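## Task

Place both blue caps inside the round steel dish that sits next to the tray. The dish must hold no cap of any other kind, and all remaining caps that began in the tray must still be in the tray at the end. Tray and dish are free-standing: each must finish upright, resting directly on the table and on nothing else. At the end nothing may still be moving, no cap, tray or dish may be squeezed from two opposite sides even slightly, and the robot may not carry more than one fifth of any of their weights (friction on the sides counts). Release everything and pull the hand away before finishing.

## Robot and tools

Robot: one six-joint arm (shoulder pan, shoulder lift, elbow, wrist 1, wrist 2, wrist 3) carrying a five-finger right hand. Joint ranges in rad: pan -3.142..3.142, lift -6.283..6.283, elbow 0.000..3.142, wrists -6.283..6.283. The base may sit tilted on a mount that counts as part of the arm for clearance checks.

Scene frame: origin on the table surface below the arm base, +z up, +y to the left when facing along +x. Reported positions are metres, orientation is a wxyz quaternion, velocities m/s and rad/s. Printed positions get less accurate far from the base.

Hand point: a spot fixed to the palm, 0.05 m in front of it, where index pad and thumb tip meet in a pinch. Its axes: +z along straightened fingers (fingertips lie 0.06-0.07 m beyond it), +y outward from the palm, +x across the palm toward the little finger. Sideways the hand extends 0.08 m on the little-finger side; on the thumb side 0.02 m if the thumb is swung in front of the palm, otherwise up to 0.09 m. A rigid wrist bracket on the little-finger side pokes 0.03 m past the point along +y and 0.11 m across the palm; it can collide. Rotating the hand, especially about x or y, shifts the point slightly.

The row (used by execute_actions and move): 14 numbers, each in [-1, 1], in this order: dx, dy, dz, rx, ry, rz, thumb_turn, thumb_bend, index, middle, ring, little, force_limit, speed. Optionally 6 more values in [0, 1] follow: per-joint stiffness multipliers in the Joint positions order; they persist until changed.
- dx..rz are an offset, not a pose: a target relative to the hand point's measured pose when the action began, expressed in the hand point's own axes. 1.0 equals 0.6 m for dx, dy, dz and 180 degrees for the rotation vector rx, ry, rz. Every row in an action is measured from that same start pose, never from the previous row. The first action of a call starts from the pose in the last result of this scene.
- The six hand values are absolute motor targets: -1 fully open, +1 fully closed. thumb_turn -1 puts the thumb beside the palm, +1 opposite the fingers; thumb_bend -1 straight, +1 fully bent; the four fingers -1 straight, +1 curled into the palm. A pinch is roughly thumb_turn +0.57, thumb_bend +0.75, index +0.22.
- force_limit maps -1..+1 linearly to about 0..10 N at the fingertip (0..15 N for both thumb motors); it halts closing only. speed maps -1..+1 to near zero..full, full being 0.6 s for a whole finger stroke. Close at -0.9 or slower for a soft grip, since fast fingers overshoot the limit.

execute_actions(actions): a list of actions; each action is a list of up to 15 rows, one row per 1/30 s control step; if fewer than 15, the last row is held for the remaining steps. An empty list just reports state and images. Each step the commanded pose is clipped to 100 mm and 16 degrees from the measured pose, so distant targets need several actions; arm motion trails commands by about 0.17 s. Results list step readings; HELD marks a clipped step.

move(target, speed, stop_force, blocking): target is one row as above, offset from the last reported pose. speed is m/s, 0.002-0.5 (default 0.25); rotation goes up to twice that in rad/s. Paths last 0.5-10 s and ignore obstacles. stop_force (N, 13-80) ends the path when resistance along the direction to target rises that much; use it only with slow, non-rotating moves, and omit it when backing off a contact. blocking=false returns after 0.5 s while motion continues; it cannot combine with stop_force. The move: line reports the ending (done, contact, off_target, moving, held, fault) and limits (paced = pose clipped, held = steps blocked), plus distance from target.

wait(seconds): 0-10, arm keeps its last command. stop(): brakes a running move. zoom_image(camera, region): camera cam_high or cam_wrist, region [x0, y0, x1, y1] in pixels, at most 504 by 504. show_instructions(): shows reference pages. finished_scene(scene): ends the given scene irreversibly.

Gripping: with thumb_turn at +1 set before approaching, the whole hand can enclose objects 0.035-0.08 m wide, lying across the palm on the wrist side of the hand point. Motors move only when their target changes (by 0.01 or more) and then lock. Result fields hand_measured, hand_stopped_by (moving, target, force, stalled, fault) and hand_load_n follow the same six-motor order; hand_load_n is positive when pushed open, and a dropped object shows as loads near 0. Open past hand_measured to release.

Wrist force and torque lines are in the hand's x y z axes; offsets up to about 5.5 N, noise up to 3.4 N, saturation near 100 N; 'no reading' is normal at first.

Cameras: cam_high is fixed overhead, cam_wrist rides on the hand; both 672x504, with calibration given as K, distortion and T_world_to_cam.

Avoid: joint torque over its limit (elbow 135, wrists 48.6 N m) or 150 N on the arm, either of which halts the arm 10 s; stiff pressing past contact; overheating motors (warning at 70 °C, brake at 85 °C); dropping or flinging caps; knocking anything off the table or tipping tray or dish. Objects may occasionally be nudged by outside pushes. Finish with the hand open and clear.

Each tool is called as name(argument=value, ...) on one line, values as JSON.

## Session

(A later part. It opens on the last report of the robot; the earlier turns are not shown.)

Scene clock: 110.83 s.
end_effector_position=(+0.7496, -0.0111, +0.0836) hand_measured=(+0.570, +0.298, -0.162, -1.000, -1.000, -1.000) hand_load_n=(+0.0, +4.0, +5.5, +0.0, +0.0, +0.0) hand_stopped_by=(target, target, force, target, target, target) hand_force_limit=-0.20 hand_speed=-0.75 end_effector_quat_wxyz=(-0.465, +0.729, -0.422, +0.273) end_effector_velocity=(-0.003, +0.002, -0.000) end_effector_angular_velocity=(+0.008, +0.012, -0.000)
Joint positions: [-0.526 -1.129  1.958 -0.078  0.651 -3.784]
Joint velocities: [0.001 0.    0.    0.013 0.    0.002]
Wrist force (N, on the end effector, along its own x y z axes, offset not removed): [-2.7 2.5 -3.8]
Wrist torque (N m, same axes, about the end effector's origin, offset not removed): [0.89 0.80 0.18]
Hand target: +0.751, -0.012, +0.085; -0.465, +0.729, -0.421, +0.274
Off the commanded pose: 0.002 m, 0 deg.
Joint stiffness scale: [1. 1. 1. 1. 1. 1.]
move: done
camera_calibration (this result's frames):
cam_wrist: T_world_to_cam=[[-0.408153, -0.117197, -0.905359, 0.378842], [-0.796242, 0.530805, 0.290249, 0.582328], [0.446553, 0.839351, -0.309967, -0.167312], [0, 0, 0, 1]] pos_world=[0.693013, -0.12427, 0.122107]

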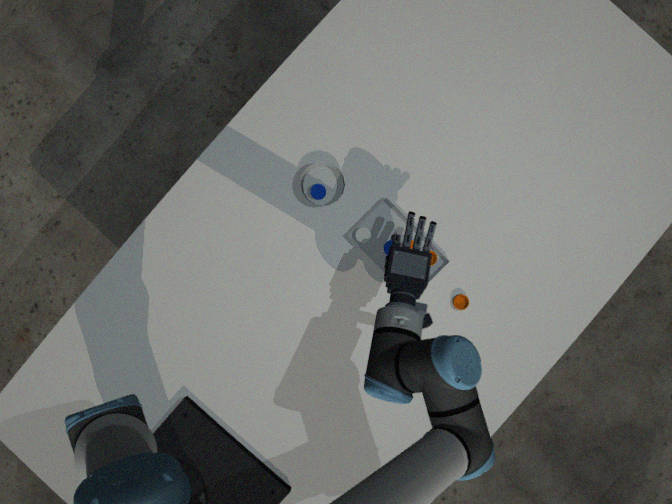

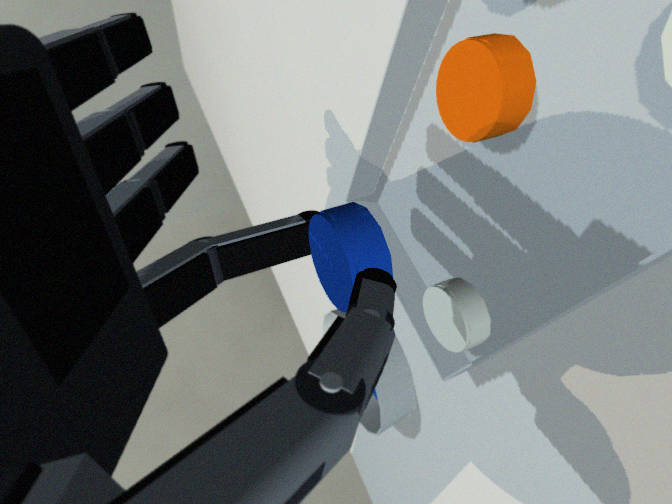

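move(target=[-0.2602, -0.093, 0.1992, 0, 0, 0, 0.57, 0.3, 0.3, -1, -1, -1, -0.2, -0.75], speed=0.18)

Scene clock: 125.97 s.
end_effector_position=(+0.7851, +0.1887, +0.0826) hand_measured=(+0.570, +0.298, -0.162, -1.000, -1.000, -1.000) hand_load_n=(+0.0, +4.0, +5.5, +0.0, +0.0, +0.0) hand_stopped_by=(target, target, force, target, target, target) hand_force_limit=-0.20 hand_speed=-0.75 end_effector_quat_wxyz=(-0.465, +0.729, -0.422, +0.272) end_effector_velocity=(+0.003, -0.001, +0.001) end_effector_angular_velocity=(+0.000, -0.000, -0.008)
Joint positions: [-0.18  -1.146  1.948 -0.257  0.93  -3.492]
Joint velocities: [ 0.     0.    -0.003 -0.001  0.007  0.006]
Wrist force (N, on the end effector, along its own x y z axes, offset not removed): [0.6 1.3 -2.4]
Wrist torque (N m, same axes, about the end effector's origin, offset not removed): [0.63 0.18 0.16]
Hand target: +0.787, +0.190, +0.083; -0.465, +0.729, -0.422, +0.273
Off the commanded pose: 0.002 m, 0 deg.
Joint stiffness scale: [1. 1. 1. 1. 1. 1.]
move: done
camera_calibration (this result's frames):
cam_wrist: T_world_to_cam=[[-0.410272, -0.117471, -0.904366, 0.417517], [-0.795828, 0.53039, 0.292138, 0.504352], [0.445349, 0.839575, -0.311091, -0.350187], [0, 0, 0, 1]] pos_world=[0.728628, 0.0755515, 0.121307]

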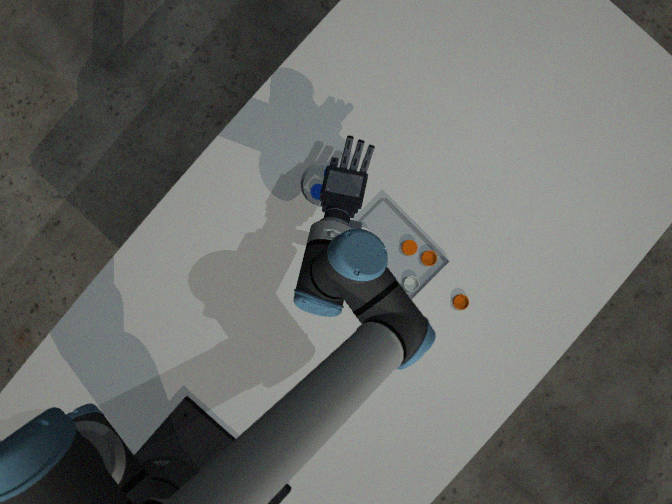

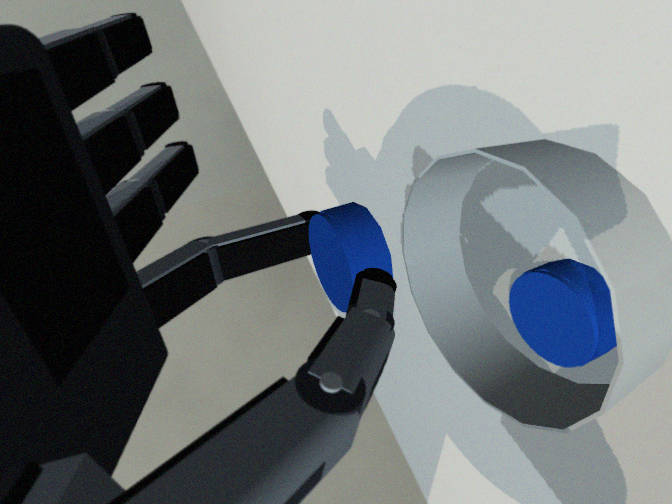

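move(target=[0.0047, 0.0928, -0.002, 0, 0, 0, 0.57, 0.3, 0.3, -1, -1, -1, -0.2, -0.75], speed=0.05)

Scene clock: 136.70 s.
end_effector_position=(+0.7672, +0.1750, +0.0346) hand_measured=(+0.570, +0.298, -0.162, -1.000, -1.000, -1.000) hand_load_n=(+0.5, +4.0, +5.5, +0.0, +0.0, +0.0) hand_stopped_by=(target, target, force, target, target, target) hand_force_limit=-0.20 hand_speed=-0.75 end_effector_quat_wxyz=(-0.465, +0.729, -0.421, +0.273) end_effector_velocity=(+0.002, -0.000, +0.001) end_effector_angular_velocity=(-0.002, -0.009, +0.002)
Joint positions: [-0.209 -1.103  2.004 -0.347  0.904 -3.511]
Joint velocities: [ 0.     0.     0.    -0.009 -0.001 -0.001]
Wrist force (N, on the end effector, along its own x y z axes, offset not removed): [-0.3 -1.2 -2.8]
Wrist torque (N m, same axes, about the end effector's origin, offset not removed): [0.31 0.32 0.16]
Hand target: +0.765, +0.174, +0.033; -0.465, +0.729, -0.422, +0.272
Off the commanded pose: 0.003 m, 0 deg.
Joint stiffness scale: [1. 1. 1. 1. 1. 1.]
move: done
camera_calibration (this result's frames):
cam_wrist: T_world_to_cam=[[-0.4088, -0.117459, -0.905034, 0.364015], [-0.796496, 0.530021, 0.290986, 0.512016], [0.445508, 0.83981, -0.310228, -0.345788], [0, 0, 0, 1]] pos_world=[0.710679, 0.0617742, 0.0731832]

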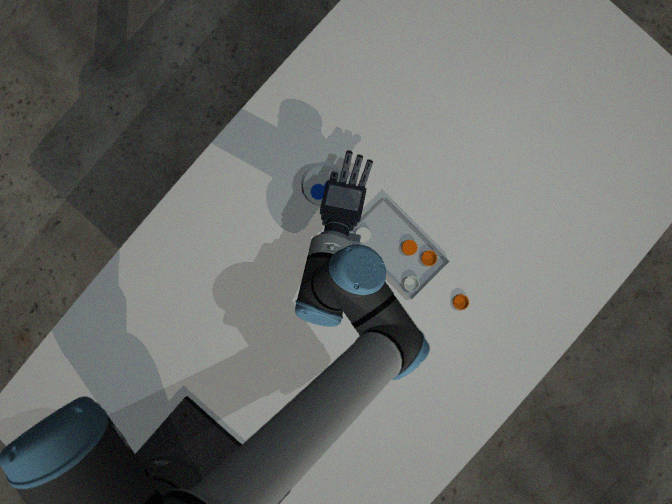

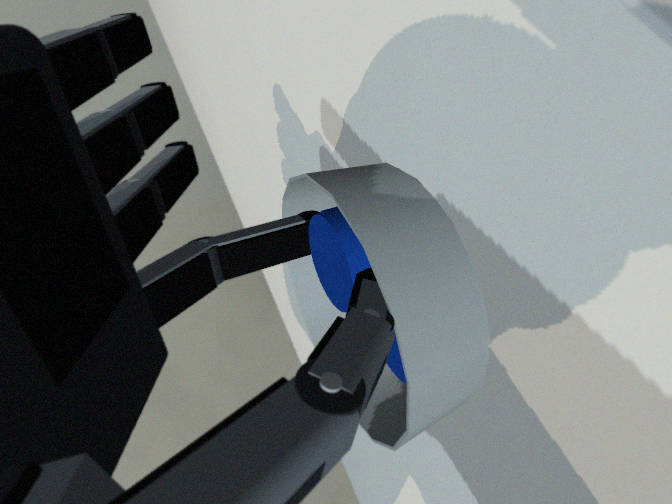

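execute_actions(actions=[[[0,0,0,0,0,0,0.57,0.3,-0.33,-1,-1,-1,-0.2,-0.3]],[[0,0,0,0,0,0,0.57,0.3,-0.33,-1,-1,-1,-0.2,-0.3]]])

move(target=[0.05, -0.151, -0.0705, 0, 0, 0, 0.57, 0.3, -0.33, -1, -1, -1, -0.2, -0.3], speed=0.1)

zoom_image(camera="cam_high", region=[270, 130, 490, 320])

Scene clock: 141.60 s.
end_effector_position=(+0.7672, +0.1750, +0.0346) hand_measured=(+0.570, +0.300, -0.330, -1.000, -1.000, -1.000) hand_load_n=(+0.0, +0.0, +0.0, +0.0, +0.0, +0.0) hand_stopped_by=(target, target, target, target, target, target) hand_force_limit=-0.20 hand_speed=-0.30 end_effector_quat_wxyz=(-0.466, +0.729, -0.421, +0.273) end_effector_velocity=(+0.000, -0.001, -0.000) end_effector_angular_velocity=(-0.000, +0.000, -0.001)
Joint positions: [-0.209 -1.103  2.005 -0.348  0.904 -3.511]
Joint velocities: [-0.001  0.    -0.     0.     0.    -0.   ]
Wrist force (N, on the end effector, along its own x y z axes, offset not removed): [-3.0 1.4 -3.7]
Wrist torque (N m, same axes, about the end effector's origin, offset not removed): [0.93 0.69 -0.18]
Hand target: +0.767, +0.175, +0.035; -0.466, +0.729, -0.421, +0.273
Off the commanded pose: 0.000 m, 0 deg.
Joint stiffness scale: [1. 1. 1. 1. 1. 1.]
Step readings (end_effector_position; steps 1 to 15: 1st action; 16 to 30: 2nd action):
0: (+0.7673, +0.1750, +0.0347)
1: (+0.7673, +0.1750, +0.0347)
2: (+0.7673, +0.1750, +0.0347)
4: (+0.7673, +0.1750, +0.0347)
8: (+0.7673, +0.1750, +0.0346)
15: (+0.7672, +0.1750, +0.0346)
16: (+0.7672, +0.1750, +0.0346)
17: (+0.7672, +0.1750, +0.0346)
19: (+0.7672, +0.1750, +0.0346)
23: (+0.7672, +0.1750, +0.0346)
30: end_effector_position above
camera_calibration (this result's frames):
cam_wrist: T_world_to_cam=[[-0.408053, -0.117776, -0.90533, 0.363551], [-0.796919, 0.529777, 0.290269, 0.512448], [0.445436, 0.839919, -0.310035, -0.345808], [0, 0, 0, 1]] pos_world=[0.710763, 0.0617854, 0.0731724]

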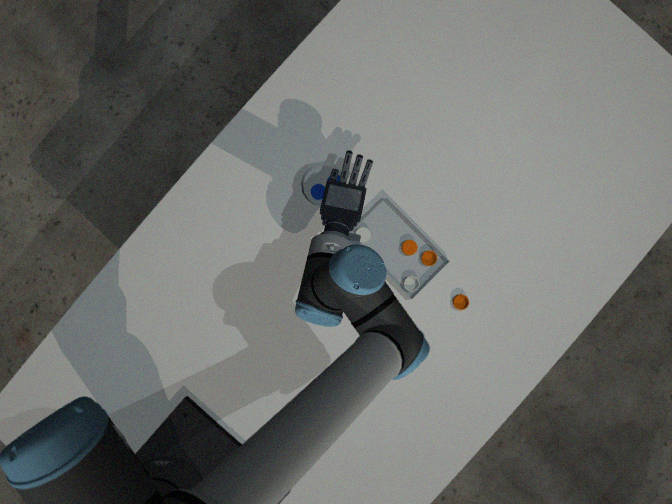

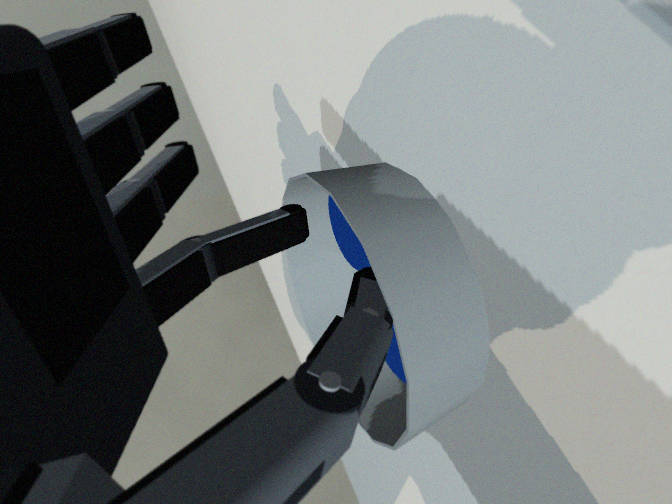

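Scene clock: 143.13 s.
end_effector_position=(+0.7799, +0.1508, +0.1336) hand_measured=(+0.570, +0.300, -0.330, -1.000, -1.000, -1.000) hand_load_n=(+0.0, +0.0, +0.0, +0.0, +0.0, +0.0) hand_stopped_by=(target, target, target, target, target, target) hand_force_limit=-0.20 hand_speed=-0.30 end_effector_quat_wxyz=(-0.466, +0.729, -0.421, +0.273) end_effector_velocity=(-0.004, +0.001, -0.001) end_effector_angular_velocity=(+0.006, +0.016, +0.002)
Joint positions: [-0.246 -1.212  1.933 -0.151  0.873 -3.536]
Joint velocities: [-0.001  0.    -0.     0.017 -0.004 -0.001]
Wrist force (N, on the end effector, along its own x y z axes, offset not removed): [2.6 -0.8 -2.2]
Wrist torque (N m, same axes, about the end effector's origin, offset not removed): [0.58 -0.18 0.39]
Hand target: +0.781, +0.149, +0.135; -0.466, +0.729, -0.421, +0.273
Off the commanded pose: 0.002 m, 0 deg.
Joint stiffness scale: [1. 1. 1. 1. 1. 1.]
move: done
camera_calibration (this result's frames):
cam_wrist: T_world_to_cam=[[-0.408649, -0.117159, -0.90514, 0.455821], [-0.796767, 0.529504, 0.291184, 0.506454], [0.44516, 0.840178, -0.30973, -0.300345], [0, 0, 0, 1]] pos_world=[0.723499, 0.0375781, 0.172085]

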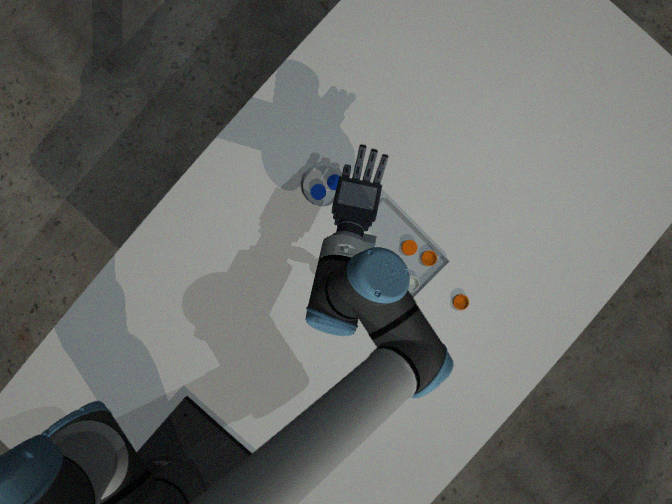

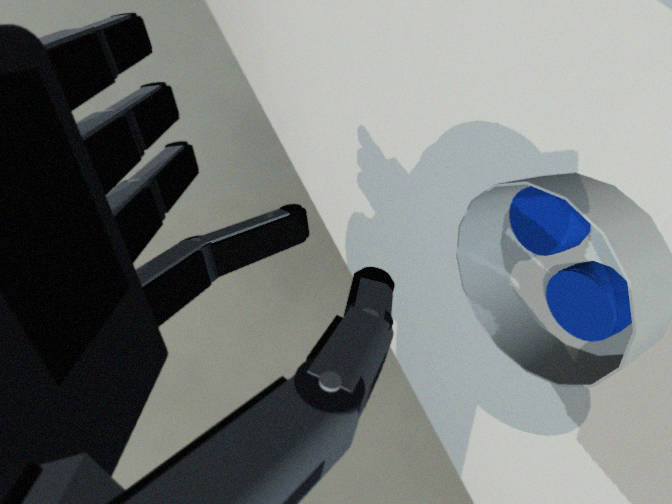

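Region (270, 130, 490, 320) of cam_high's 672x504 image, scaled by 2.291, with more detail than that image has; it fills the top 435 rows of this view, and the rest is white.

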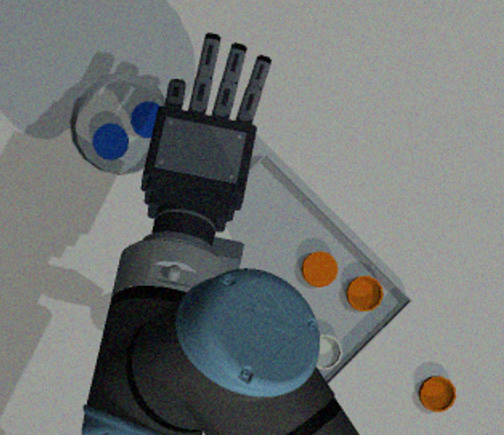

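Both blue caps are in the dish and the hand is clear.

wait(seconds=1)

finished_scene(scene=2)

Scene clock: 146.40 s.
end_effector_position=(+0.7793, +0.1510, +0.1334) hand_measured=(+0.570, +0.300, -0.330, -1.000, -1.000, -1.000) hand_load_n=(+0.0, +0.0, +0.0, +0.0, +0.0, +0.0) hand_stopped_by=(target, target, target, target, target, target) hand_force_limit=-0.20 hand_speed=-0.30 end_effector_quat_wxyz=(-0.466, +0.729, -0.422, +0.272) end_effector_velocity=(-0.000, +0.000, -0.000) end_effector_angular_velocity=(+0.001, +0.001, -0.001)
Joint positions: [-0.246 -1.212  1.933 -0.148  0.873 -3.536]
Joint velocities: [0.    0.    0.    0.    0.001 0.001]
Wrist force (N, on the end effector, along its own x y z axes, offset not removed): [-1.4 3.9 1.2]
Wrist torque (N m, same axes, about the end effector's origin, offset not removed): [0.76 0.39 0.27]
Hand target: +0.781, +0.149, +0.135; -0.466, +0.729, -0.421, +0.273
Off the commanded pose: 0.003 m, 0 deg.
Joint stiffness scale: [1. 1. 1. 1. 1. 1.]
wait: 1.00 s; at rest from the start
camera_calibration (this result's frames):
cam_wrist: T_world_to_cam=[[-0.4104, -0.116974, -0.904372, 0.456692], [-0.796403, 0.529064, 0.292973, 0.505483], [0.4442, 0.840481, -0.310286, -0.299445], [0, 0, 0, 1]] pos_world=[0.723008, 0.0376667, 0.172013]

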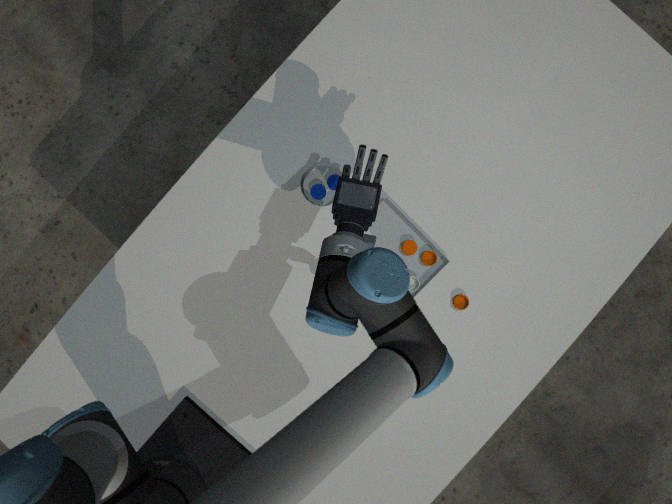

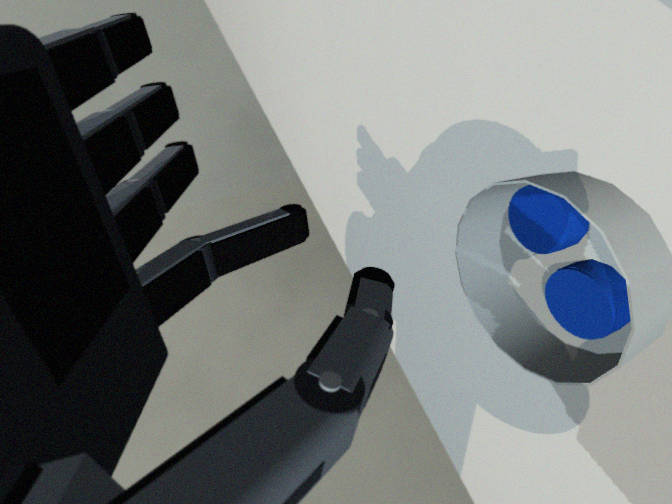

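The scene is finished: the task was done.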